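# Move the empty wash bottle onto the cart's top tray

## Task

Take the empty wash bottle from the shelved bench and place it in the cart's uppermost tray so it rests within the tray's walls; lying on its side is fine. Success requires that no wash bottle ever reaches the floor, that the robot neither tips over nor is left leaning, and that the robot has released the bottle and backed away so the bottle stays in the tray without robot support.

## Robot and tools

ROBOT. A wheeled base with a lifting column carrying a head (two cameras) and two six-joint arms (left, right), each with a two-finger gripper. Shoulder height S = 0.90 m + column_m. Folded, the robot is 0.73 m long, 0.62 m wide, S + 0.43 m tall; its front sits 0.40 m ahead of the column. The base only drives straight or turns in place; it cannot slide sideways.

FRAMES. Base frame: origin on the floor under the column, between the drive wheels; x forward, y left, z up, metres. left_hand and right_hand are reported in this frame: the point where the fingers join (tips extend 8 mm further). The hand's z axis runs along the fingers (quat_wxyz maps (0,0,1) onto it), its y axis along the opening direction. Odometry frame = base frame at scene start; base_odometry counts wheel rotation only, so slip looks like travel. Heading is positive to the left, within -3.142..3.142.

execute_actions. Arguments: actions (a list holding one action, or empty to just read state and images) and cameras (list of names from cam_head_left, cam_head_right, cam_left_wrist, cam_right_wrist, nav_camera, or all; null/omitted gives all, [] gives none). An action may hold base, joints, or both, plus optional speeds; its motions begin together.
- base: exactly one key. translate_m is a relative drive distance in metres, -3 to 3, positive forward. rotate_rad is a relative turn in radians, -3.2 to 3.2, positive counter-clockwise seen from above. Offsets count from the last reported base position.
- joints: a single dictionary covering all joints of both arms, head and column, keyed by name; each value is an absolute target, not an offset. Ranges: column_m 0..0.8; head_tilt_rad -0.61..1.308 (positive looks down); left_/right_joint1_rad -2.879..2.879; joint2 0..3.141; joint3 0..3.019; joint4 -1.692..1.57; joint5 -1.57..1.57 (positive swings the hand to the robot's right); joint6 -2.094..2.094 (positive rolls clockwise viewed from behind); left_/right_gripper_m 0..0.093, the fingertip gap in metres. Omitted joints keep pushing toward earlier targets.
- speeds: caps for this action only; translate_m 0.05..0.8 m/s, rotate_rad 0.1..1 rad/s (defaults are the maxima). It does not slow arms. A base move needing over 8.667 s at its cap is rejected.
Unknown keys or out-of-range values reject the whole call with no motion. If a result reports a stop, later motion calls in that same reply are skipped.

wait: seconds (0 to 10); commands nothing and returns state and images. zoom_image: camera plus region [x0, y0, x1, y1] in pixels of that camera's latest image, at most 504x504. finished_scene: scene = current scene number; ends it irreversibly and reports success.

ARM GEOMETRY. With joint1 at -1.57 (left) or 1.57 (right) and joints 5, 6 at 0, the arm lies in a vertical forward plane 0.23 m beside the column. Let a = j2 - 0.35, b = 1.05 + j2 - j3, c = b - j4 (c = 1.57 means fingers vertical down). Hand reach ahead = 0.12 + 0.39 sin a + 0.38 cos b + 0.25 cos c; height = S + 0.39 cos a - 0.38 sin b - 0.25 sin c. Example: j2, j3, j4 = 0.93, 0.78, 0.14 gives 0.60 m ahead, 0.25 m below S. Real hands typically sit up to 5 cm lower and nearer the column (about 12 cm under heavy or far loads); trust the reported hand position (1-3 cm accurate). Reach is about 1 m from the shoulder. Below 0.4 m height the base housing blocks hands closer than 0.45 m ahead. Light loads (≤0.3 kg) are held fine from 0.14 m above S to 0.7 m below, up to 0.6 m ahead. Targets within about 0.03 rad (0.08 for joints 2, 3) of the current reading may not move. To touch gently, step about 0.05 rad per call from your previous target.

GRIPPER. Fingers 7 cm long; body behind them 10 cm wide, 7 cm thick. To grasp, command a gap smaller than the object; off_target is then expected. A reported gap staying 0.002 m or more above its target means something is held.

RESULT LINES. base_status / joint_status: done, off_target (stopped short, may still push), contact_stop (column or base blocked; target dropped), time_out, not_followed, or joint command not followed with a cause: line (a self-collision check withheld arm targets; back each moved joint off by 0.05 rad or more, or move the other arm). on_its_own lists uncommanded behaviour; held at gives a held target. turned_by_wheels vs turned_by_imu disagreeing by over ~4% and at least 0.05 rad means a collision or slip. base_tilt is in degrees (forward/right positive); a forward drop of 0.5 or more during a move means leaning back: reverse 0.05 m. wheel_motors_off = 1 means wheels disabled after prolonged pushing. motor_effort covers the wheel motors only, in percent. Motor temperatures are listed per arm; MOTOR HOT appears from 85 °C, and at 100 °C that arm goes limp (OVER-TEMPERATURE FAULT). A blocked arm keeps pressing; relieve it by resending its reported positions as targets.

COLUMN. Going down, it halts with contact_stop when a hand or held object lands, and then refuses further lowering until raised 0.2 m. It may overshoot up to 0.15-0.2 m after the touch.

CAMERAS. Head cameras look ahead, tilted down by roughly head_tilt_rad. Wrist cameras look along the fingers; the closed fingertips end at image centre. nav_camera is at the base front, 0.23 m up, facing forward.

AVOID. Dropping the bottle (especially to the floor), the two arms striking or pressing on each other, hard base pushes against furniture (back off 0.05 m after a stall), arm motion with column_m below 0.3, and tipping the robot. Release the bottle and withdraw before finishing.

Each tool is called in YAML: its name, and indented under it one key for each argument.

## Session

execute_actions:
  actions: []

Scene clock: 0.00 s.
Joint torques (N m, as the arm reports them, + toward a larger angle): no reading
Motor temperatures (°C, as the motors report them): left_arm=[27 27 29 29 29 29] | right_arm=[30 30 28 27 27 26]
base_odometry: x=+0.000 y=+0.000 heading=+0.000 (m, m, rad; odometry frame)
turned_by_wheels: +0.000 (rad since the last result)
turned_by_imu: +0.000 (rad since the last result)
base_tilt: forward=+0.2 right=+0.3 (deg)
base_status: not commanded
joint_positions: column_m=+0.551 head_tilt_rad=+0.876 left_joint1_rad=-1.552 left_joint2_rad=+0.913 left_joint3_rad=+0.410 left_joint4_rad=-0.938 left_joint5_rad=+0.043 left_joint6_rad=-0.071 left_gripper_m=+0.094 right_joint1_rad=+1.576 right_joint2_rad=+0.874 right_joint3_rad=+0.434 right_joint4_rad=-0.972 right_joint5_rad=+0.056 right_joint6_rad=+0.046 right_gripper_m=+0.095
joint_status: not commanded
wheel_motors_off: 0
motor_effort: left_wheel=+4 right_wheel=+5 (%)
left_hand: x=+0.1433 y=+0.2210 z=+1.2469 quat_wxyz=(+0.443, +0.049, -0.895, -0.001) (m; base frame)
right_hand: x=+0.1590 y=-0.2339 z=+1.2506 quat_wxyz=(+0.429, -0.006, -0.903, +0.034) (m; base frame)
pictures: cam_head_left, cam_head_right, cam_left_wrist, cam_right_wrist, nav_camera
camera_calibration (this result's frames):
cam_head_left: T_world_to_cam=[[0.0754248, -0.996636, -0.0320459, 0.110881], [-0.717452, -0.0319211, -0.695876, 1.10863], [0.692513, 0.0754777, -0.717446, 0.984644], [0, 0, 0, 1]] pos_world=[0.105147, 0.0715782, 1.48145]
cam_head_right: T_world_to_cam=[[0.0738589, -0.996422, -0.0410897, -0.00103909], [-0.728342, -0.0257514, -0.68473, 1.08763], [0.681221, 0.0805007, -0.727638, 1.00327], [0, 0, 0, 1]] pos_world=[0.108798, -0.053791, 1.4747]
cam_left_wrist: T_world_to_cam=[[0.0863509, -0.995564, -0.0373596, 0.253571], [-0.0347915, -0.0404903, 0.998574, -1.22699], [-0.995657, -0.0849279, -0.0381336, 0.332235], [0, 0, 0, 1]] pos_world=[0.266207, 0.230981, 1.24738]
cam_right_wrist: T_world_to_cam=[[0.0135266, -0.997384, 0.071002, -0.325273], [-0.0576181, 0.070113, 0.995874, -1.21995], [-0.998247, -0.0175618, -0.056519, 0.352496], [0, 0, 0, 1]] pos_world=[0.285987, -0.232698, 1.25794]
Images, in order (width x height): cam_head_left 672x504, cam_head_right 672x504, cam_left_wrist 672x504, cam_right_wrist 672x504, nav_camera 672x504.

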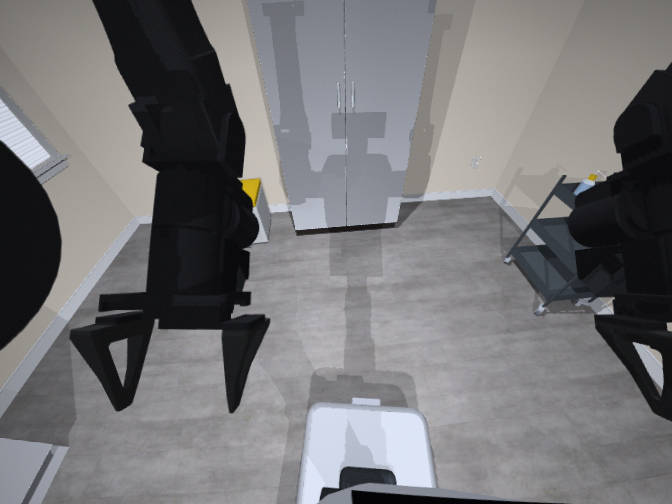

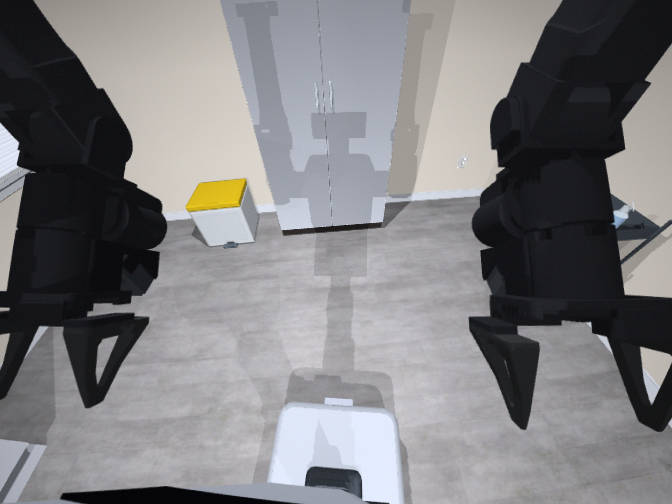

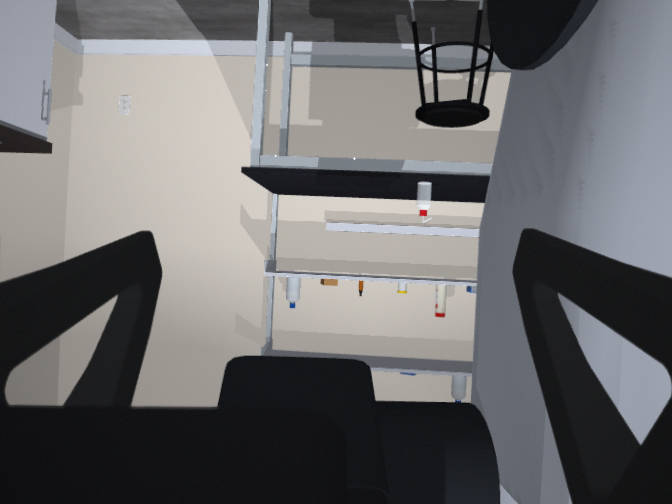

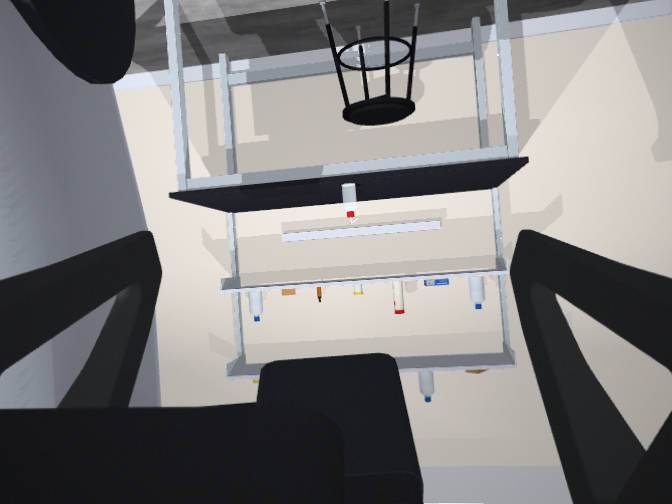

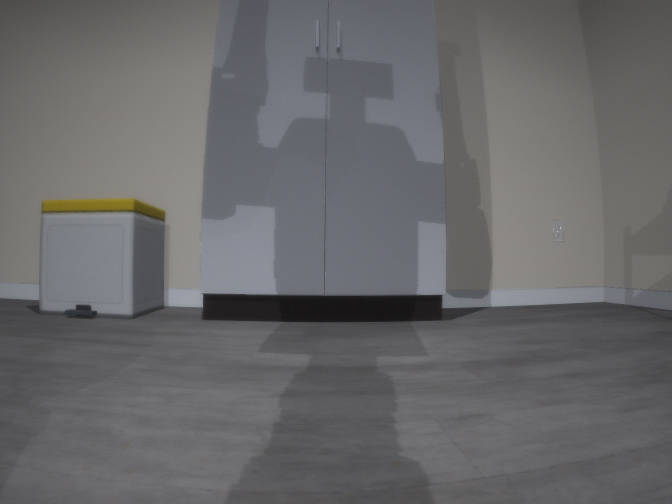

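execute_actions:
  actions:
    - {"base":{"rotate_rad":-2.87},"joints":{"head_tilt_rad":0.7,"right_joint1_rad":1.57,"right_joint2_rad":1.61,"right_joint3_rad":1.09,"right_joint4_rad":0.96,"right_joint5_rad":0,"right_joint6_rad":0,"right_gripper_m":0.093}}
  cameras: ["cam_head_left"]

execute_actions:
  actions:
    - {"base":{"translate_m":0.9}}
  cameras: ["cam_head_left","cam_head_right","cam_right_wrist"]

Scene clock: 8.63 s.
Joint torques (N m, as the arm reports them, + toward a larger angle): left_arm=[-1.24 -8.02 -1.33 -1.44  0.02 -0.02] | right_arm=[ -1.08 -14.9    0.81   2.44   0.1   -0.27]
Motor temperatures (°C, as the motors report them): left_arm=[27 27 29 29 29 29] | right_arm=[30 31 28 27 27 26]
base_odometry: x=+0.000 y=+0.000 heading=-2.869 (m, m, rad; odometry frame)
turned_by_wheels: -2.869 (rad since the last result)
turned_by_imu: -2.858 (rad since the last result)
base_tilt: forward=+0.1 right=+0.2 (deg)
base_status: done
joint_positions: column_m=+0.551 head_tilt_rad=+0.717 left_joint1_rad=-1.552 left_joint2_rad=+0.913 left_joint3_rad=+0.410 left_joint4_rad=-0.938 left_joint5_rad=+0.043 left_joint6_rad=-0.071 left_gripper_m=+0.094 right_joint1_rad=+1.570 right_joint2_rad=+1.600 right_joint3_rad=+1.092 right_joint4_rad=+0.941 right_joint5_rad=+0.001 right_joint6_rad=+0.012 right_gripper_m=+0.093
joint_status: all done
wheel_motors_off: 0
motor_effort: left_wheel=+6(62) right_wheel=-5(52) (%)
left_hand: x=+0.1433 y=+0.2210 z=+1.2469 quat_wxyz=(+0.443, +0.049, -0.895, -0.001) (m; base frame)
right_hand: x=+0.6964 y=-0.2260 z=+1.0496 quat_wxyz=(-0.460, -0.006, -0.888, -0.002) (m; base frame)
pictures: cam_head_left
camera_calibration (this result's frames):
cam_head_left: T_world_to_cam=[[0.0795554, -0.996636, -0.0196668, 0.0916432], [-0.597893, -0.0319211, -0.80094, 1.26418], [0.797618, 0.0754777, -0.598421, 0.796401], [0, 0, 0, 1]] pos_world=[0.113327, 0.0715782, 1.49091]
Images, in order (width x height): cam_head_left 672x504.

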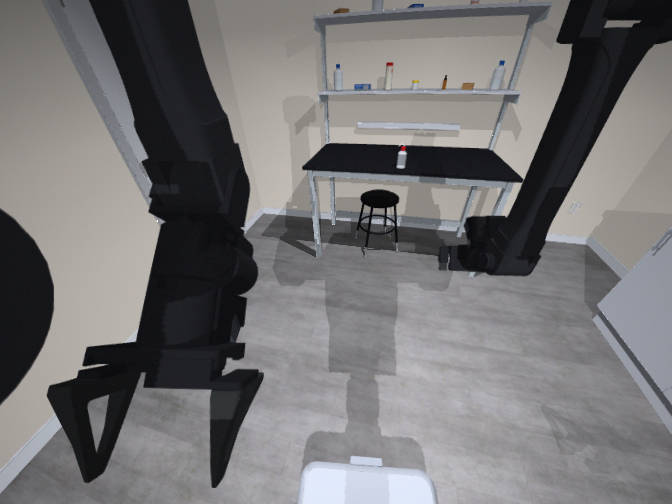

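Scene clock: 11.97 s.
Joint torques (N m, as the arm reports them, + toward a larger angle): left_arm=[-1.26 -8.29 -1.58 -1.38  0.03 -0.02] | right_arm=[  0.5  -14.44   0.72   2.44   0.04  -0.21]
Motor temperatures (°C, as the motors report them): left_arm=[27 27 29 29 29 29] | right_arm=[30 31 28 27 27 26]
base_odometry: x=-0.867 y=-0.242 heading=-2.869 (m, m, rad; odometry frame)
turned_by_wheels: +0.000 (rad since the last result)
turned_by_imu: -0.002 (rad since the last result)
base_tilt: forward=+0.2 right=+0.3 (deg)
base_status: done
joint_positions: column_m=+0.551 head_tilt_rad=+0.716 left_joint1_rad=-1.552 left_joint2_rad=+0.913 left_joint3_rad=+0.412 left_joint4_rad=-0.938 left_joint5_rad=+0.043 left_joint6_rad=-0.071 left_gripper_m=+0.094 right_joint1_rad=+1.570 right_joint2_rad=+1.600 right_joint3_rad=+1.093 right_joint4_rad=+0.941 right_joint5_rad=+0.001 right_joint6_rad=+0.012 right_gripper_m=+0.093
joint_status: not commanded
wheel_motors_off: 0
motor_effort: left_wheel=+1(58) right_wheel=-1(58) (%)
left_hand: x=+0.1445 y=+0.2210 z=+1.2465 quat_wxyz=(+0.442, +0.049, -0.896, -0.001) (m; base frame)
right_hand: x=+0.6968 y=-0.2260 z=+1.0497 quat_wxyz=(-0.461, -0.006, -0.888, -0.002) (m; base frame)
pictures: cam_head_left, cam_head_right, cam_right_wrist
camera_calibration (this result's frames):
cam_head_left: T_world_to_cam=[[0.0795706, -0.996636, -0.019605, 0.0915475], [-0.597271, -0.0319211, -0.801404, 1.26486], [0.798083, 0.0754777, -0.597802, 0.795426], [0, 0, 0, 1]] pos_world=[0.113363, 0.0715782, 1.49096]
cam_head_right: T_world_to_cam=[[0.0794673, -0.996422, -0.0287828, -0.0202399], [-0.6098, -0.0257514, -0.792137, 1.24683], [0.788561, 0.0805007, -0.609664, 0.816528], [0, 0, 0, 1]] pos_world=[0.118043, -0.053791, 1.48488]
cam_right_wrist: T_world_to_cam=[[-0.0120017, -0.999831, -0.0138999, -0.204067], [-0.9457, 0.0158654, -0.324652, 1.00329], [0.324818, 0.00924878, -0.945731, 0.895703], [0, 0, 0, 1]] pos_world=[0.655426, -0.228234, 1.16998]
Images, in order (width x height): cam_head_left 672x504, cam_head_right 672x504, cam_right_wrist 672x504.

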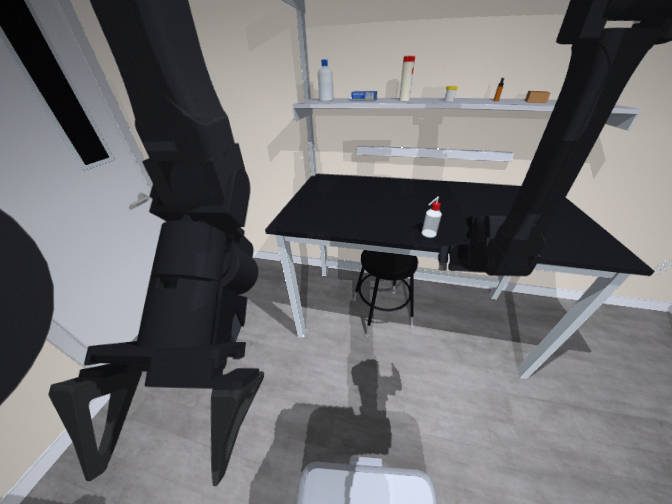

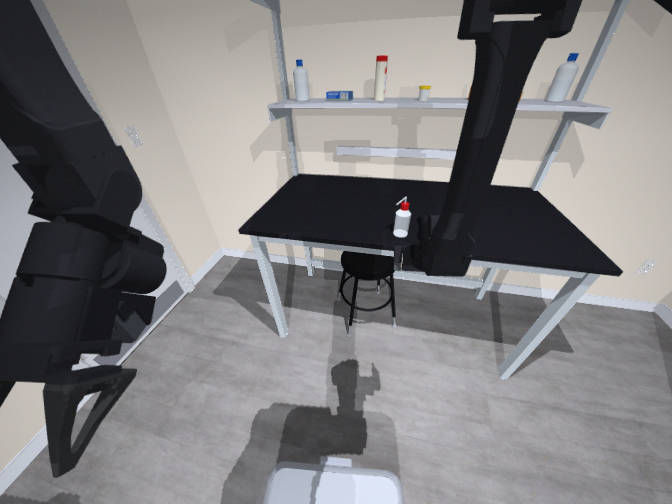

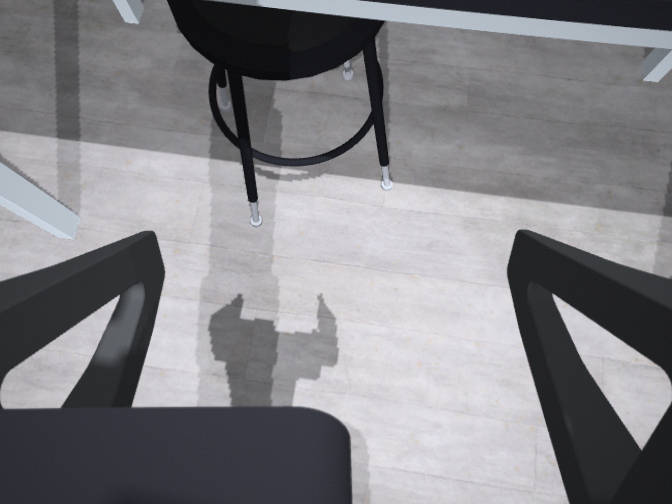

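execute_actions:
  actions:
    - {"base":{"translate_m":0.14},"joints":{"column_m":0.52},"speeds":{"translate_m":0.2}}
  cameras: ["cam_head_left","cam_right_wrist"]

Scene clock: 16.50 s.
Joint torques (N m, as the arm reports them, + toward a larger angle): left_arm=[-1.28 -7.9  -1.36 -1.4   0.03 -0.02] | right_arm=[ -0.13 -14.87   0.48   2.47   0.07  -0.25]
Motor temperatures (°C, as the motors report them): left_arm=[27 28 29 29 29 29] | right_arm=[30 31 28 27 27 26]
base_odometry: x=-1.002 y=-0.280 heading=-2.870 (m, m, rad; odometry frame)
turned_by_wheels: +0.000 (rad since the last result)
turned_by_imu: +0.001 (rad since the last result)
base_tilt: forward=+0.1 right=+0.3 (deg)
base_status: done
joint_positions: column_m=+0.520 head_tilt_rad=+0.716 left_joint1_rad=-1.552 left_joint2_rad=+0.913 left_joint3_rad=+0.411 left_joint4_rad=-0.938 left_joint5_rad=+0.043 left_joint6_rad=-0.071 left_gripper_m=+0.094 right_joint1_rad=+1.570 right_joint2_rad=+1.600 right_joint3_rad=+1.092 right_joint4_rad=+0.941 right_joint5_rad=+0.001 right_joint6_rad=+0.012 right_gripper_m=+0.093
joint_status: all done
wheel_motors_off: 0
motor_effort: left_wheel=+0(28) right_wheel=+0(31) (%)
left_hand: x=+0.1437 y=+0.2210 z=+1.2155 quat_wxyz=(+0.442, +0.049, -0.895, -0.001) (m; base frame)
right_hand: x=+0.6964 y=-0.2260 z=+1.0182 quat_wxyz=(-0.460, -0.006, -0.888, -0.002) (m; base frame)
pictures: cam_head_left, cam_right_wrist
camera_calibration (this result's frames):
cam_head_left: T_world_to_cam=[[0.0795721, -0.996636, -0.0195989, 0.0909237], [-0.597209, -0.0319211, -0.80145, 1.23981], [0.798129, 0.0754777, -0.59774, 0.776597], [0, 0, 0, 1]] pos_world=[0.113366, 0.0715782, 1.45963]
cam_right_wrist: T_world_to_cam=[[-0.0120127, -0.999831, -0.013891, -0.204511], [-0.945948, 0.0158658, -0.323931, 0.992128], [0.324096, 0.00924886, -0.945979, 0.866802], [0, 0, 0, 1]] pos_world=[0.655118, -0.228234, 1.13852]
Images, in order (width x height): cam_head_left 672x504, cam_right_wrist 672x504.

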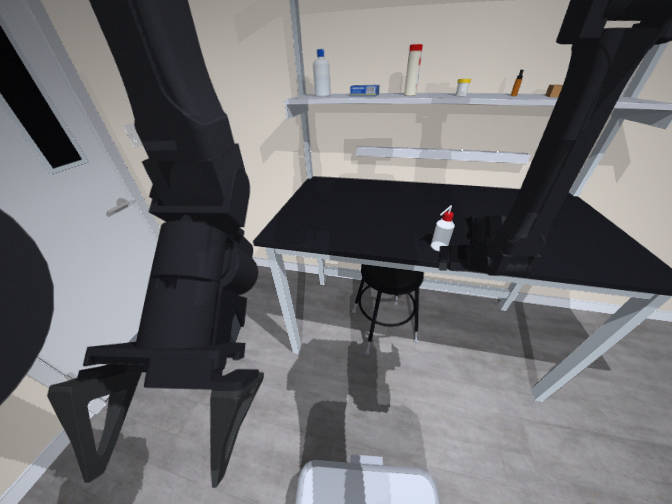

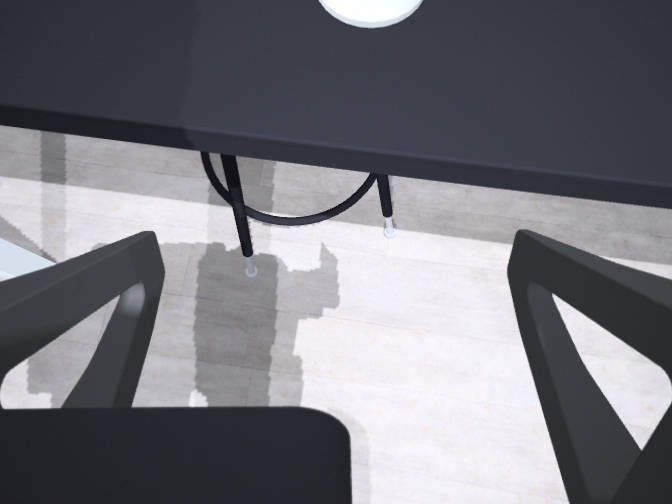

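execute_actions:
  actions:
    - {"base":{"rotate_rad":-0.026}}
  cameras: ["cam_right_wrist"]

execute_actions:
  actions:
    - {"base":{"translate_m":0.1},"speeds":{"translate_m":0.15}}
  cameras: ["cam_head_left","cam_right_wrist"]

Scene clock: 19.13 s.
Joint torques (N m, as the arm reports them, + toward a larger angle): left_arm=[-1.39 -7.7  -1.43 -1.4   0.02 -0.01] | right_arm=[ -0.14 -14.78   1.02   2.74   0.09  -0.21]
Motor temperatures (°C, as the motors report them): left_arm=[27 28 29 29 29 29] | right_arm=[30 32 28 27 27 26]
base_odometry: x=-1.002 y=-0.280 heading=-2.893 (m, m, rad; odometry frame)
turned_by_wheels: -0.023 (rad since the last result)
turned_by_imu: -0.022 (rad since the last result)
base_tilt: forward=+0.1 right=+0.2 (deg)
base_status: done
joint_positions: column_m=+0.520 head_tilt_rad=+0.716 left_joint1_rad=-1.552 left_joint2_rad=+0.913 left_joint3_rad=+0.411 left_joint4_rad=-0.938 left_joint5_rad=+0.043 left_joint6_rad=-0.071 left_gripper_m=+0.094 right_joint1_rad=+1.569 right_joint2_rad=+1.600 right_joint3_rad=+1.092 right_joint4_rad=+0.941 right_joint5_rad=+0.001 right_joint6_rad=+0.012 right_gripper_m=+0.093
joint_status: not commanded
wheel_motors_off: 0
motor_effort: left_wheel=+0(51) right_wheel=+1(54) (%)
left_hand: x=+0.1437 y=+0.2210 z=+1.2155 quat_wxyz=(+0.442, +0.049, -0.895, -0.001) (m; base frame)
right_hand: x=+0.6964 y=-0.2270 z=+1.0182 quat_wxyz=(-0.460, -0.006, -0.888, -0.001) (m; base frame)
pictures: cam_right_wrist
camera_calibration (this result's frames):
cam_right_wrist: T_world_to_cam=[[-0.0127755, -0.999839, -0.0125697, -0.206331], [-0.945936, 0.0161594, -0.323952, 0.992224], [0.324103, 0.0077515, -0.94599, 0.86648], [0, 0, 0, 1]] pos_world=[0.655115, -0.229048, 1.13852]
Images, in order (width x height): cam_right_wrist 672x504.

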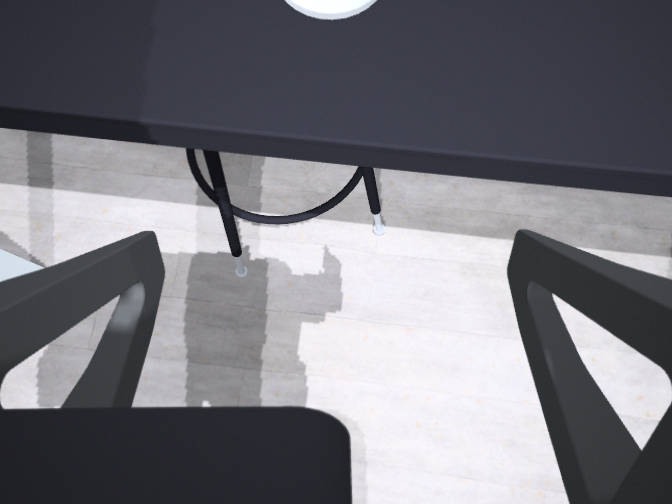

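Scene clock: 20.80 s.
Joint torques (N m, as the arm reports them, + toward a larger angle): left_arm=[-1.24 -7.49 -1.34 -1.41  0.03 -0.01] | right_arm=[ -0.17 -14.98   0.75   2.37   0.06  -0.19]
Motor temperatures (°C, as the motors report them): left_arm=[27 28 29 29 29 29] | right_arm=[30 32 28 27 27 26]
base_odometry: x=-1.099 y=-0.304 heading=-2.894 (m, m, rad; odometry frame)
turned_by_wheels: -0.001 (rad since the last result)
turned_by_imu: -0.001 (rad since the last result)
base_tilt: forward=+0.1 right=+0.3 (deg)
base_status: done
joint_positions: column_m=+0.520 head_tilt_rad=+0.716 left_joint1_rad=-1.552 left_joint2_rad=+0.913 left_joint3_rad=+0.410 left_joint4_rad=-0.938 left_joint5_rad=+0.043 left_joint6_rad=-0.071 left_gripper_m=+0.094 right_joint1_rad=+1.569 right_joint2_rad=+1.600 right_joint3_rad=+1.091 right_joint4_rad=+0.941 right_joint5_rad=+0.001 right_joint6_rad=+0.012 right_gripper_m=+0.093
joint_status: not commanded
wheel_motors_off: 0
motor_effort: left_wheel=-3(40) right_wheel=+1(52) (%)
left_hand: x=+0.1435 y=+0.2210 z=+1.2155 quat_wxyz=(+0.443, +0.049, -0.895, -0.001) (m; base frame)
right_hand: x=+0.6958 y=-0.2270 z=+1.0180 quat_wxyz=(-0.460, -0.006, -0.888, -0.001) (m; base frame)
pictures: cam_head_left, cam_right_wrist
camera_calibration (this result's frames):
cam_head_left: T_world_to_cam=[[0.0795722, -0.996636, -0.0195988, 0.0909237], [-0.597209, -0.0319211, -0.80145, 1.23981], [0.798129, 0.0754777, -0.59774, 0.776597], [0, 0, 0, 1]] pos_world=[0.113366, 0.0715782, 1.45963]
cam_right_wrist: T_world_to_cam=[[-0.012792, -0.999839, -0.0125563, -0.206343], [-0.946306, 0.0161617, -0.322869, 0.990736], [0.32302, 0.00775196, -0.94636, 0.867582], [0, 0, 0, 1]] pos_world=[0.654653, -0.229048, 1.13833]
Images, in order (width x height): cam_head_left 672x504, cam_right_wrist 672x504.

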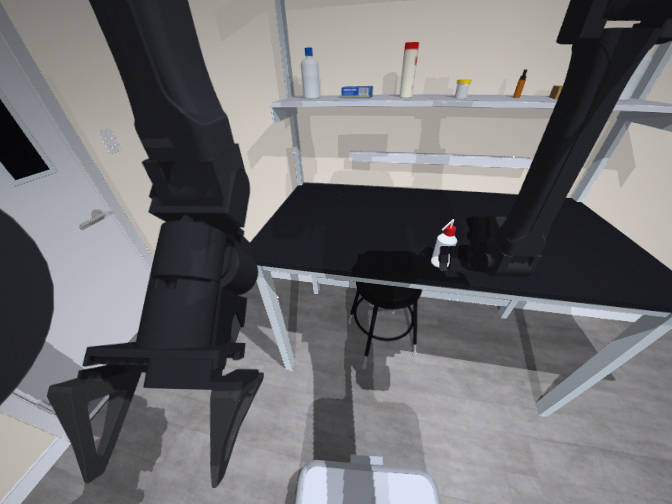

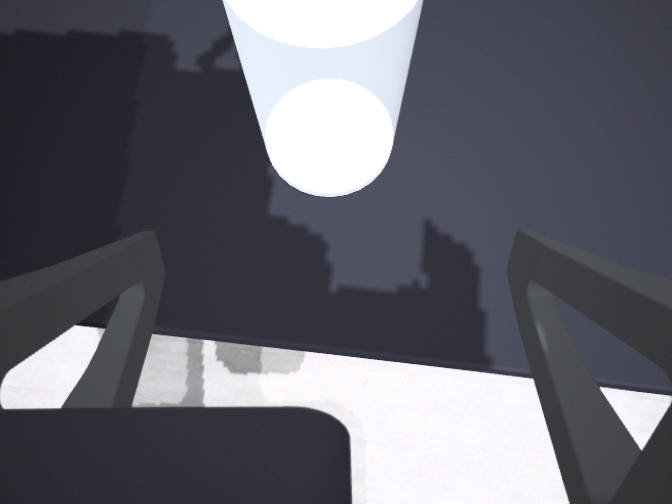

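execute_actions:
  actions:
    - {"base":{"translate_m":0.09},"joints":{"column_m":0.505},"speeds":{"translate_m":0.1}}
  cameras: ["cam_right_wrist"]

Scene clock: 24.73 s.
Joint torques (N m, as the arm reports them, + toward a larger angle): left_arm=[-1.27 -8.23 -1.42 -1.4   0.02 -0.01] | right_arm=[ -0.12 -14.52   0.94   2.35   0.09  -0.21]
Motor temperatures (°C, as the motors report them): left_arm=[27 28 29 29 29 29] | right_arm=[30 32 28 27 27 26]
base_odometry: x=-1.186 y=-0.326 heading=-2.895 (m, m, rad; odometry frame)
turned_by_wheels: -0.001 (rad since the last result)
turned_by_imu: +0.000 (rad since the last result)
base_tilt: forward=+0.1 right=+0.2 (deg)
base_status: done
joint_positions: column_m=+0.505 head_tilt_rad=+0.716 left_joint1_rad=-1.552 left_joint2_rad=+0.913 left_joint3_rad=+0.411 left_joint4_rad=-0.938 left_joint5_rad=+0.043 left_joint6_rad=-0.071 left_gripper_m=+0.094 right_joint1_rad=+1.569 right_joint2_rad=+1.600 right_joint3_rad=+1.091 right_joint4_rad=+0.941 right_joint5_rad=+0.001 right_joint6_rad=+0.012 right_gripper_m=+0.093
joint_status: all done
wheel_motors_off: 0
motor_effort: left_wheel=-2(36) right_wheel=+2(36) (%)
left_hand: x=+0.1437 y=+0.2210 z=+1.2005 quat_wxyz=(+0.442, +0.049, -0.895, -0.001) (m; base frame)
right_hand: x=+0.6958 y=-0.2270 z=+1.0030 quat_wxyz=(-0.460, -0.006, -0.888, -0.001) (m; base frame)
pictures: cam_right_wrist
camera_calibration (this result's frames):
cam_right_wrist: T_world_to_cam=[[-0.012792, -0.999839, -0.0125563, -0.206532], [-0.946306, 0.0161617, -0.322869, 0.985889], [0.32302, 0.00775196, -0.94636, 0.853375], [0, 0, 0, 1]] pos_world=[0.654653, -0.229048, 1.12332]
Images, in order (width x height): cam_right_wrist 672x504.

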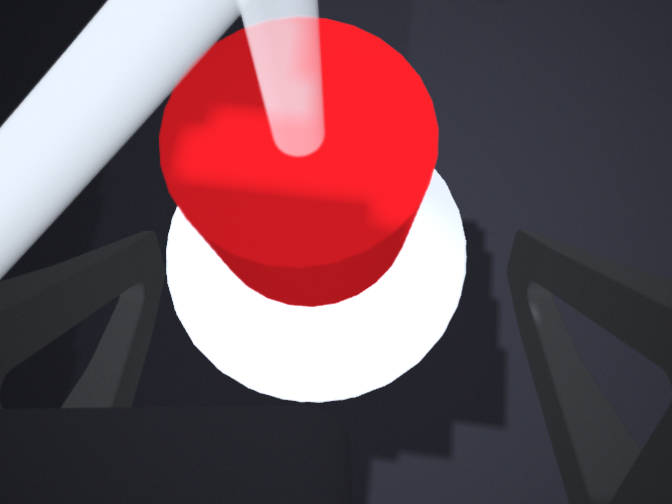

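execute_actions:
  actions:
    - {"joints":{"right_gripper_m":0.04}}
  cameras: ["cam_right_wrist"]

execute_actions:
  actions:
    - {"joints":{"column_m":0.55}}
  cameras: ["cam_right_wrist"]

Scene clock: 29.83 s.
Joint torques (N m, as the arm reports them, + toward a larger angle): left_arm=[-1.25 -7.92 -1.39 -1.42  0.02 -0.01] | right_arm=[ -0.7  -15.01   0.81   2.42   0.07  -0.19]
Motor temperatures (°C, as the motors report them): left_arm=[27 28 29 29 29 29] | right_arm=[30 32 28 27 27 26]
base_odometry: x=-1.186 y=-0.326 heading=-2.895 (m, m, rad; odometry frame)
turned_by_wheels: +0.000 (rad since the last result)
turned_by_imu: +0.001 (rad since the last result)
base_tilt: forward=+0.2 right=+0.2 (deg)
base_status: not commanded
joint_positions: column_m=+0.505 head_tilt_rad=+0.716 left_joint1_rad=-1.552 left_joint2_rad=+0.913 left_joint3_rad=+0.411 left_joint4_rad=-0.938 left_joint5_rad=+0.043 left_joint6_rad=-0.071 left_gripper_m=+0.094 right_joint1_rad=+1.569 right_joint2_rad=+1.600 right_joint3_rad=+1.091 right_joint4_rad=+0.941 right_joint5_rad=+0.001 right_joint6_rad=+0.012 right_gripper_m=+0.055
joint_status: right_gripper_m off_target (ended at +0.056, target +0.040)
wheel_motors_off: 0
motor_effort: left_wheel=-2(2) right_wheel=+2(2) (%)
left_hand: x=+0.1437 y=+0.2210 z=+1.2005 quat_wxyz=(+0.442, +0.049, -0.895, -0.001) (m; base frame)
right_hand: x=+0.6958 y=-0.2270 z=+1.0030 quat_wxyz=(-0.460, -0.005, -0.888, -0.001) (m; base frame)
pictures: cam_right_wrist
camera_calibration (this result's frames):
cam_right_wrist: T_world_to_cam=[[-0.0122604, -0.999847, -0.012465, -0.206929], [-0.946315, 0.0156291, -0.322869, 0.985773], [0.323014, 0.00783729, -0.946362, 0.853399], [0, 0, 0, 1]] pos_world=[0.654654, -0.228993, 1.12332]
Images, in order (width x height): cam_right_wrist 672x504.

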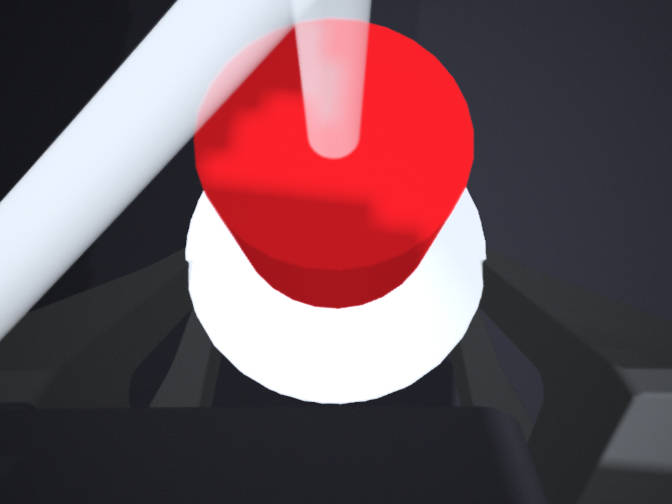

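Scene clock: 31.00 s.
Joint torques (N m, as the arm reports them, + toward a larger angle): left_arm=[-1.34 -8.04 -1.4  -1.48  0.02 -0.01] | right_arm=[ -0.03 -14.47   0.87   2.36   0.13  -0.18]
Motor temperatures (°C, as the motors report them): left_arm=[27 28 29 29 29 29] | right_arm=[30 32 28 27 27 26]
base_odometry: x=-1.186 y=-0.326 heading=-2.895 (m, m, rad; odometry frame)
turned_by_wheels: +0.000 (rad since the last result)
turned_by_imu: +0.000 (rad since the last result)
base_tilt: forward=+0.1 right=+0.2 (deg)
base_status: not commanded
joint_positions: column_m=+0.550 head_tilt_rad=+0.716 left_joint1_rad=-1.552 left_joint2_rad=+0.913 left_joint3_rad=+0.411 left_joint4_rad=-0.938 left_joint5_rad=+0.043 left_joint6_rad=-0.071 left_gripper_m=+0.094 right_joint1_rad=+1.569 right_joint2_rad=+1.600 right_joint3_rad=+1.091 right_joint4_rad=+0.941 right_joint5_rad=+0.001 right_joint6_rad=+0.012 right_gripper_m=+0.055
joint_status: all done
wheel_motors_off: 0
motor_effort: left_wheel=-4(4) right_wheel=+3(2) (%)
left_hand: x=+0.1437 y=+0.2210 z=+1.2453 quat_wxyz=(+0.442, +0.049, -0.895, -0.001) (m; base frame)
right_hand: x=+0.6958 y=-0.2270 z=+1.0479 quat_wxyz=(-0.460, -0.005, -0.888, -0.001) (m; base frame)
pictures: cam_right_wrist
camera_calibration (this result's frames):
cam_right_wrist: T_world_to_cam=[[-0.0122604, -0.999847, -0.012465, -0.20637], [-0.946315, 0.0156291, -0.322869, 1.00027], [0.323014, 0.00783729, -0.946362, 0.895878], [0, 0, 0, 1]] pos_world=[0.654654, -0.228993, 1.16821]
Images, in order (width x height): cam_right_wrist 672x504.

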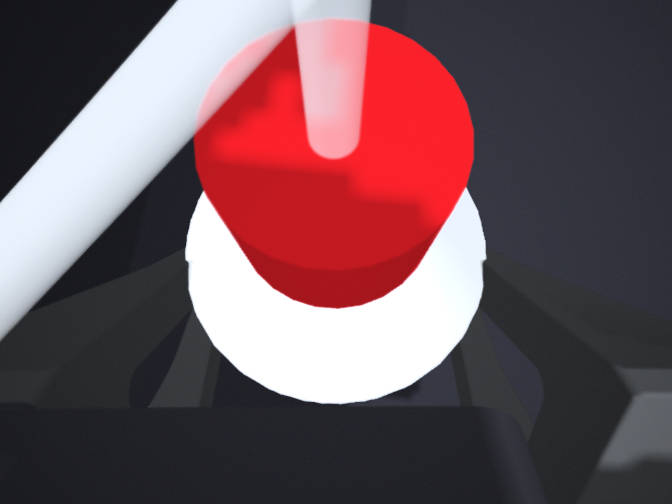

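execute_actions:
  actions:
    - {"base":{"translate_m":-2.15}}
  cameras: []

execute_actions:
  actions:
    - {"base":{"rotate_rad":1.62}}
  cameras: ["cam_head_left","cam_head_right"]

Scene clock: 39.23 s.
Joint torques (N m, as the arm reports them, + toward a larger angle): left_arm=[-1.36 -7.92 -1.22 -1.44  0.02 -0.02] | right_arm=[ -0.75 -14.53   0.94   2.52   0.07  -0.21]
Motor temperatures (°C, as the motors report them): left_arm=[27 28 29 29 29 29] | right_arm=[30 32 28 28 27 26]
base_odometry: x=+0.899 y=+0.197 heading=-2.896 (m, m, rad; odometry frame)
turned_by_wheels: -0.001 (rad since the last result)
turned_by_imu: +0.008 (rad since the last result)
base_tilt: forward=+0.2 right=+0.2 (deg)
base_status: done
joint_positions: column_m=+0.550 head_tilt_rad=+0.716 left_joint1_rad=-1.552 left_joint2_rad=+0.913 left_joint3_rad=+0.409 left_joint4_rad=-0.938 left_joint5_rad=+0.043 left_joint6_rad=-0.071 left_gripper_m=+0.094 right_joint1_rad=+1.569 right_joint2_rad=+1.600 right_joint3_rad=+1.090 right_joint4_rad=+0.941 right_joint5_rad=+0.001 right_joint6_rad=+0.012 right_gripper_m=+0.055
joint_status: not commanded
wheel_motors_off: 0
motor_effort: left_wheel=-2(56) right_wheel=+0(72) (%)
left_hand: x=+0.1427 y=+0.2210 z=+1.2457 quat_wxyz=(+0.443, +0.049, -0.895, -0.001) (m; base frame)
right_hand: x=+0.6954 y=-0.2270 z=+1.0477 quat_wxyz=(-0.459, -0.005, -0.888, -0.001) (m; base frame)
pictures: none
No camera images: the call's "cameras" was empty. Leave "cameras" out to get every camera's image.

Scene clock: 42.40 s.
Joint torques (N m, as the arm reports them, + toward a larger angle): left_arm=[-1.3  -8.   -1.3  -1.41  0.03 -0.02] | right_arm=[  0.13 -14.76   0.85   2.38   0.05  -0.22]
Motor temperatures (°C, as the motors report them): left_arm=[27 28 29 29 29 29] | right_arm=[30 32 28 28 27 26]
base_odometry: x=+0.899 y=+0.197 heading=-1.277 (m, m, rad; odometry frame)
turned_by_wheels: +1.619 (rad since the last result)
turned_by_imu: +1.615 (rad since the last result)
base_tilt: forward=+0.1 right=+0.3 (deg)
base_status: done
joint_positions: column_m=+0.550 head_tilt_rad=+0.716 left_joint1_rad=-1.552 left_joint2_rad=+0.913 left_joint3_rad=+0.409 left_joint4_rad=-0.938 left_joint5_rad=+0.043 left_joint6_rad=-0.071 left_gripper_m=+0.094 right_joint1_rad=+1.569 right_joint2_rad=+1.600 right_joint3_rad=+1.090 right_joint4_rad=+0.941 right_joint5_rad=+0.001 right_joint6_rad=+0.012 right_gripper_m=+0.056
joint_status: not commanded
wheel_motors_off: 0
motor_effort: left_wheel=-5(42) right_wheel=+7(63) (%)
left_hand: x=+0.1427 y=+0.2210 z=+1.2457 quat_wxyz=(+0.443, +0.049, -0.895, -0.001) (m; base frame)
right_hand: x=+0.6954 y=-0.2270 z=+1.0477 quat_wxyz=(-0.459, -0.005, -0.888, -0.001) (m; base frame)
pictures: cam_head_left, cam_head_right
camera_calibration (this result's frames):
cam_head_left: T_world_to_cam=[[0.0795723, -0.996636, -0.0195982, 0.0915082], [-0.597202, -0.0319211, -0.801455, 1.26376], [0.798134, 0.0754777, -0.597733, 0.794444], [0, 0, 0, 1]] pos_world=[0.113367, 0.0715782, 1.48951]
cam_head_right: T_world_to_cam=[[0.0794698, -0.996422, -0.0287759, -0.0202926], [-0.609732, -0.0257514, -0.792189, 1.24575], [0.788614, 0.0805007, -0.609596, 0.81553], [0, 0, 0, 1]] pos_world=[0.118047, -0.053791, 1.48343]
Images, in order (width x height): cam_head_left 672x504, cam_head_right 672x504.

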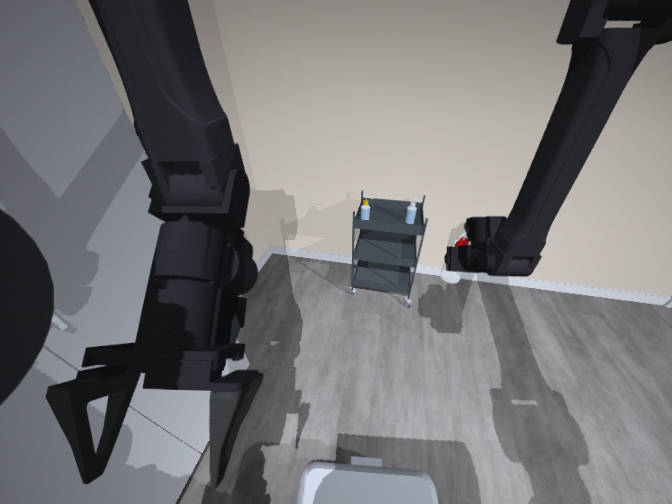

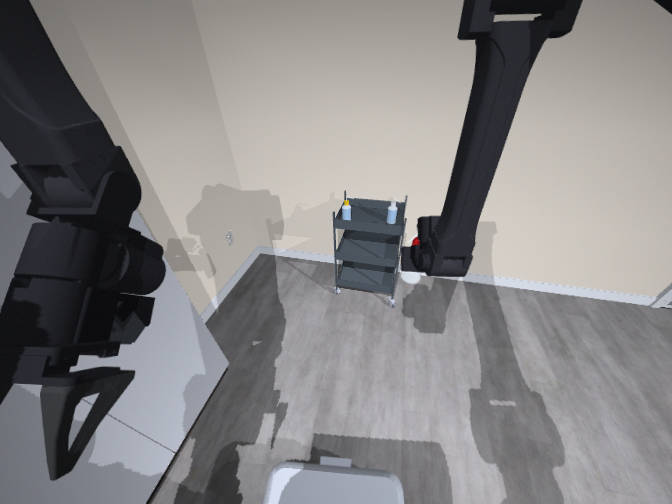

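execute_actions:
  actions:
    - {"base":{"rotate_rad":0.045}}
  cameras: []

execute_actions:
  actions:
    - {"base":{"translate_m":0.8},"joints":{"column_m":0.46,"head_tilt_rad":0.9}}
  cameras: ["cam_head_left","cam_head_right","cam_right_wrist"]

Scene clock: 46.80 s.
Joint torques (N m, as the arm reports them, + toward a larger angle): left_arm=[-1.29 -7.94 -1.24 -1.42  0.01 -0.02] | right_arm=[  0.07 -15.3    0.81   2.33   0.07  -0.21]
Motor temperatures (°C, as the motors report them): left_arm=[27 28 29 29 29 29] | right_arm=[30 32 28 28 27 26]
base_odometry: x=+0.899 y=+0.197 heading=-1.233 (m, m, rad; odometry frame)
turned_by_wheels: +0.044 (rad since the last result)
turned_by_imu: +0.045 (rad since the last result)
base_tilt: forward=+0.1 right=+0.2 (deg)
base_status: done
joint_positions: column_m=+0.550 head_tilt_rad=+0.716 left_joint1_rad=-1.552 left_joint2_rad=+0.913 left_joint3_rad=+0.409 left_joint4_rad=-0.938 left_joint5_rad=+0.043 left_joint6_rad=-0.071 left_gripper_m=+0.094 right_joint1_rad=+1.569 right_joint2_rad=+1.600 right_joint3_rad=+1.090 right_joint4_rad=+0.941 right_joint5_rad=+0.001 right_joint6_rad=+0.012 right_gripper_m=+0.056
joint_status: not commanded
wheel_motors_off: 0
motor_effort: left_wheel=-8(35) right_wheel=+7(33) (%)
left_hand: x=+0.1427 y=+0.2210 z=+1.2457 quat_wxyz=(+0.443, +0.049, -0.895, -0.001) (m; base frame)
right_hand: x=+0.6954 y=-0.2270 z=+1.0477 quat_wxyz=(-0.459, -0.005, -0.888, -0.001) (m; base frame)
pictures: none
No camera images: the call's "cameras" was empty. Leave "cameras" out to get every camera's image.

Scene clock: 49.97 s.
Joint torques (N m, as the arm reports them, + toward a larger angle): left_arm=[-1.27 -7.58 -1.53 -1.42  0.02 -0.01] | right_arm=[ -0.32 -14.92   1.03   2.48   0.12  -0.22]
Motor temperatures (°C, as the motors report them): left_arm=[27 28 29 29 29 29] | right_arm=[30 32 28 28 27 26]
base_odometry: x=+1.164 y=-0.558 heading=-1.233 (m, m, rad; odometry frame)
turned_by_wheels: +0.000 (rad since the last result)
turned_by_imu: -0.001 (rad since the last result)
base_tilt: forward=+0.1 right=+0.3 (deg)
base_status: done
joint_positions: column_m=+0.460 head_tilt_rad=+0.901 left_joint1_rad=-1.552 left_joint2_rad=+0.913 left_joint3_rad=+0.412 left_joint4_rad=-0.938 left_joint5_rad=+0.043 left_joint6_rad=-0.071 left_gripper_m=+0.094 right_joint1_rad=+1.569 right_joint2_rad=+1.600 right_joint3_rad=+1.092 right_joint4_rad=+0.941 right_joint5_rad=+0.001 right_joint6_rad=+0.012 right_gripper_m=+0.056
joint_status: all done
wheel_motors_off: 0
motor_effort: left_wheel=+2(56) right_wheel=-1(61) (%)
left_hand: x=+0.1443 y=+0.2210 z=+1.1552 quat_wxyz=(+0.442, +0.049, -0.896, -0.001) (m; base frame)
right_hand: x=+0.6960 y=-0.2270 z=+0.9580 quat_wxyz=(-0.460, -0.005, -0.888, -0.001) (m; base frame)
pictures: cam_head_left, cam_head_right, cam_right_wrist
camera_calibration (this result's frames):
cam_head_left: T_world_to_cam=[[0.0745891, -0.996636, -0.0339455, 0.110742], [-0.734843, -0.0319211, -0.677486, 1.01933], [0.674123, 0.0754777, -0.734752, 0.945036], [0, 0, 0, 1]] pos_world=[0.103713, 0.0715782, 1.38871]
cam_head_right: T_world_to_cam=[[0.0727948, -0.996422, -0.0429468, -0.00205474], [-0.745448, -0.0257514, -0.666067, 0.998936], [0.662577, 0.0805007, -0.744655, 0.962322], [0, 0, 0, 1]] pos_world=[0.107191, -0.053791, 1.38187]
cam_right_wrist: T_world_to_cam=[[-0.0122549, -0.999847, -0.0124693, -0.207487], [-0.946191, 0.0156283, -0.32323, 0.971712], [0.323375, 0.00783714, -0.946238, 0.810435], [0, 0, 0, 1]] pos_world=[0.654808, -0.228993, 1.07836]
Images, in order (width x height): cam_head_left 672x504, cam_head_right 672x504, cam_right_wrist 672x504.

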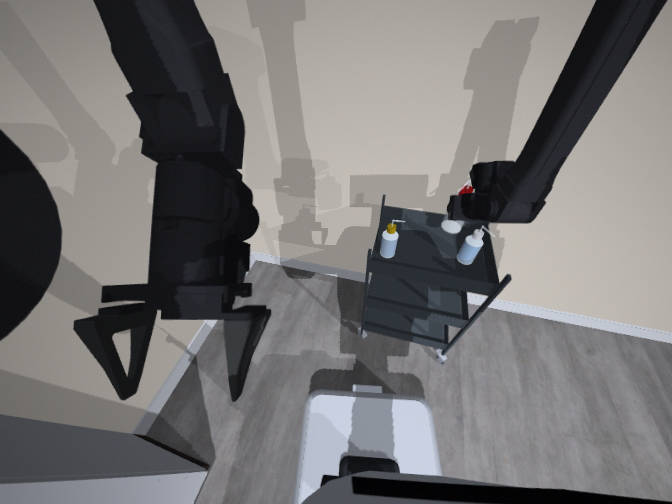

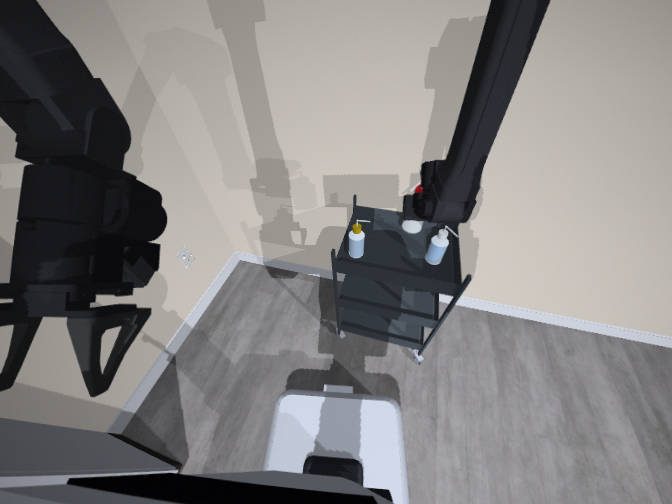

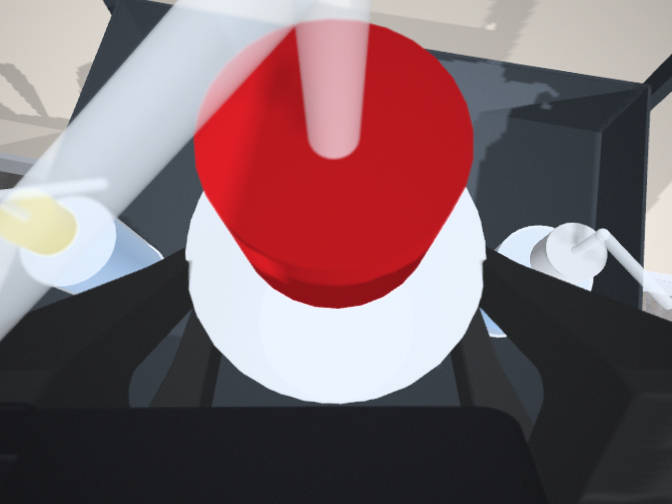

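execute_actions:
  actions:
    - {"base":{"translate_m":0.07},"joints":{"column_m":0.29},"speeds":{"translate_m":0.1}}
  cameras: ["cam_head_left","cam_head_right","cam_right_wrist"]

execute_actions:
  actions:
    - {"joints":{"column_m":0.27}}
  cameras: ["cam_right_wrist"]

Scene clock: 55.93 s.
Joint torques (N m, as the arm reports them, + toward a larger angle): left_arm=[-1.28 -7.93 -1.45 -1.41  0.02 -0.01] | right_arm=[ -0.8  -15.06   0.51   2.42   0.07  -0.19]
Motor temperatures (°C, as the motors report them): left_arm=[27 28 29 29 29 29] | right_arm=[30 33 28 28 27 26]
base_odometry: x=+1.188 y=-0.624 heading=-1.233 (m, m, rad; odometry frame)
turned_by_wheels: +0.000 (rad since the last result)
turned_by_imu: +0.002 (rad since the last result)
base_tilt: forward=+0.1 right=+0.2 (deg)
base_status: done
joint_positions: column_m=+0.290 head_tilt_rad=+0.902 left_joint1_rad=-1.552 left_joint2_rad=+0.913 left_joint3_rad=+0.410 left_joint4_rad=-0.938 left_joint5_rad=+0.043 left_joint6_rad=-0.071 left_gripper_m=+0.094 right_joint1_rad=+1.569 right_joint2_rad=+1.600 right_joint3_rad=+1.091 right_joint4_rad=+0.941 right_joint5_rad=+0.001 right_joint6_rad=+0.012 right_gripper_m=+0.056
joint_status: all done
wheel_motors_off: 0
motor_effort: left_wheel=+0(30) right_wheel=+0(32) (%)
left_hand: x=+0.1435 y=+0.2210 z=+0.9855 quat_wxyz=(+0.443, +0.049, -0.895, -0.001) (m; base frame)
right_hand: x=+0.6956 y=-0.2270 z=+0.7879 quat_wxyz=(-0.460, -0.005, -0.888, -0.001) (m; base frame)
pictures: cam_head_left, cam_head_right, cam_right_wrist
camera_calibration (this result's frames):
cam_head_left: T_world_to_cam=[[0.0745836, -0.996636, -0.0339578, 0.104988], [-0.734954, -0.0319211, -0.677365, 0.904023], [0.674002, 0.0754777, -0.734863, 0.820296], [0, 0, 0, 1]] pos_world=[0.103704, 0.0715782, 1.21872]
cam_head_right: T_world_to_cam=[[0.0727877, -0.996422, -0.0429587, -0.0093389], [-0.745557, -0.0257514, -0.665944, 0.885572], [0.662455, 0.0805007, -0.744764, 0.835896], [0, 0, 0, 1]] pos_world=[0.107181, -0.053791, 1.21189]
cam_right_wrist: T_world_to_cam=[[-0.0122658, -0.999847, -0.0124607, -0.209612], [-0.946438, 0.0156299, -0.322508, 0.915946], [0.322653, 0.00783745, -0.946485, 0.650277], [0, 0, 0, 1]] pos_world=[0.6545, -0.228993, 0.908265]
Images, in order (width x height): cam_head_left 672x504, cam_head_right 672x504, cam_right_wrist 672x504.

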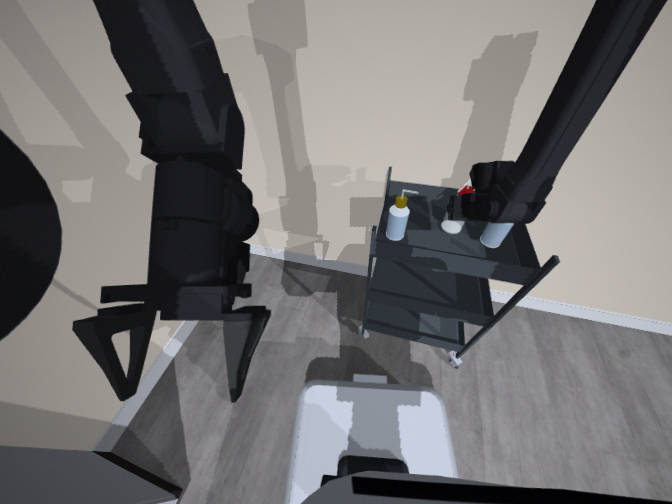

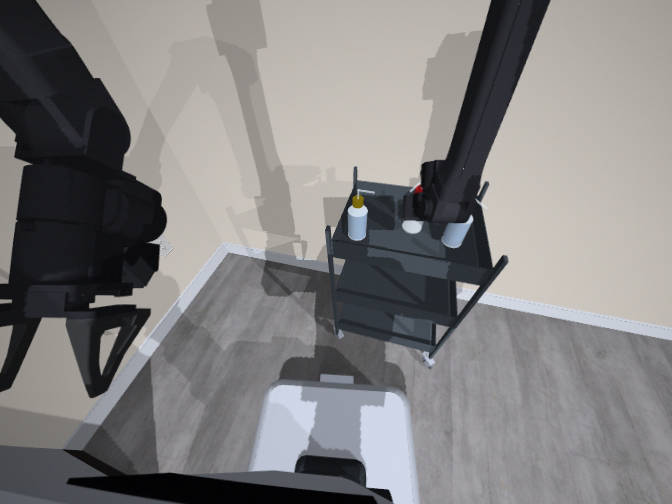

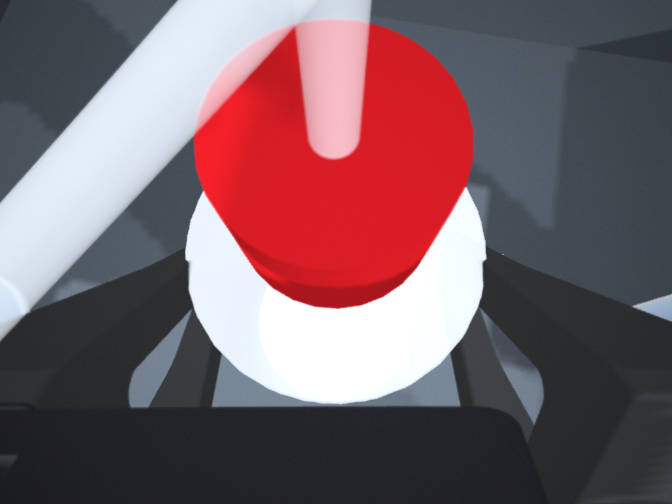

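Scene clock: 56.77 s.
Joint torques (N m, as the arm reports them, + toward a larger angle): left_arm=[-1.31 -7.99 -1.39 -1.42  0.02 -0.02] | right_arm=[ -0.36 -14.77   0.84   2.49   0.06  -0.23]
Motor temperatures (°C, as the motors report them): left_arm=[27 28 29 29 29 29] | right_arm=[30 33 28 28 27 26]
base_odometry: x=+1.188 y=-0.624 heading=-1.233 (m, m, rad; odometry frame)
turned_by_wheels: +0.000 (rad since the last result)
turned_by_imu: +0.000 (rad since the last result)
base_tilt: forward=+0.1 right=+0.3 (deg)
base_status: not commanded
joint_positions: column_m=+0.270 head_tilt_rad=+0.902 left_joint1_rad=-1.552 left_joint2_rad=+0.913 left_joint3_rad=+0.410 left_joint4_rad=-0.938 left_joint5_rad=+0.043 left_joint6_rad=-0.071 left_gripper_m=+0.094 right_joint1_rad=+1.569 right_joint2_rad=+1.600 right_joint3_rad=+1.091 right_joint4_rad=+0.941 right_joint5_rad=+0.001 right_joint6_rad=+0.012 right_gripper_m=+0.056
joint_status: all done
wheel_motors_off: 0
motor_effort: left_wheel=+2(1) right_wheel=-1(0) (%)
left_hand: x=+0.1435 y=+0.2210 z=+0.9655 quat_wxyz=(+0.443, +0.049, -0.895, -0.001) (m; base frame)
right_hand: x=+0.6956 y=-0.2270 z=+0.7679 quat_wxyz=(-0.460, -0.005, -0.888, -0.001) (m; base frame)
pictures: cam_right_wrist
camera_calibration (this result's frames):
cam_right_wrist: T_world_to_cam=[[-0.0122658, -0.999847, -0.0124607, -0.209862], [-0.946438, 0.0156299, -0.322508, 0.909487], [0.322653, 0.00783745, -0.946485, 0.631322], [0, 0, 0, 1]] pos_world=[0.6545, -0.228993, 0.888238]
Images, in order (width x height): cam_right_wrist 672x504.

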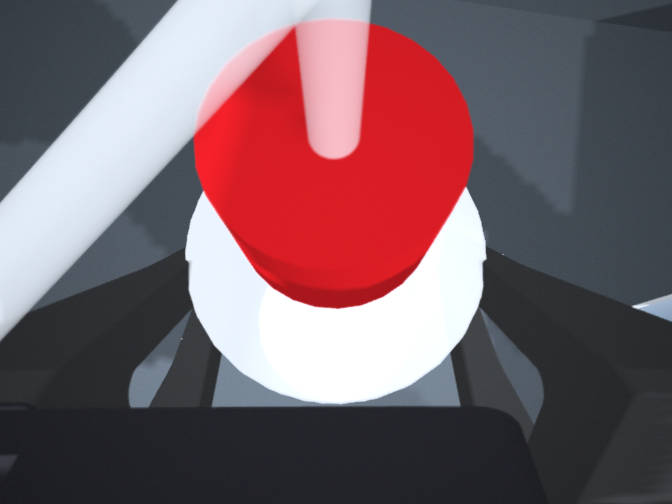

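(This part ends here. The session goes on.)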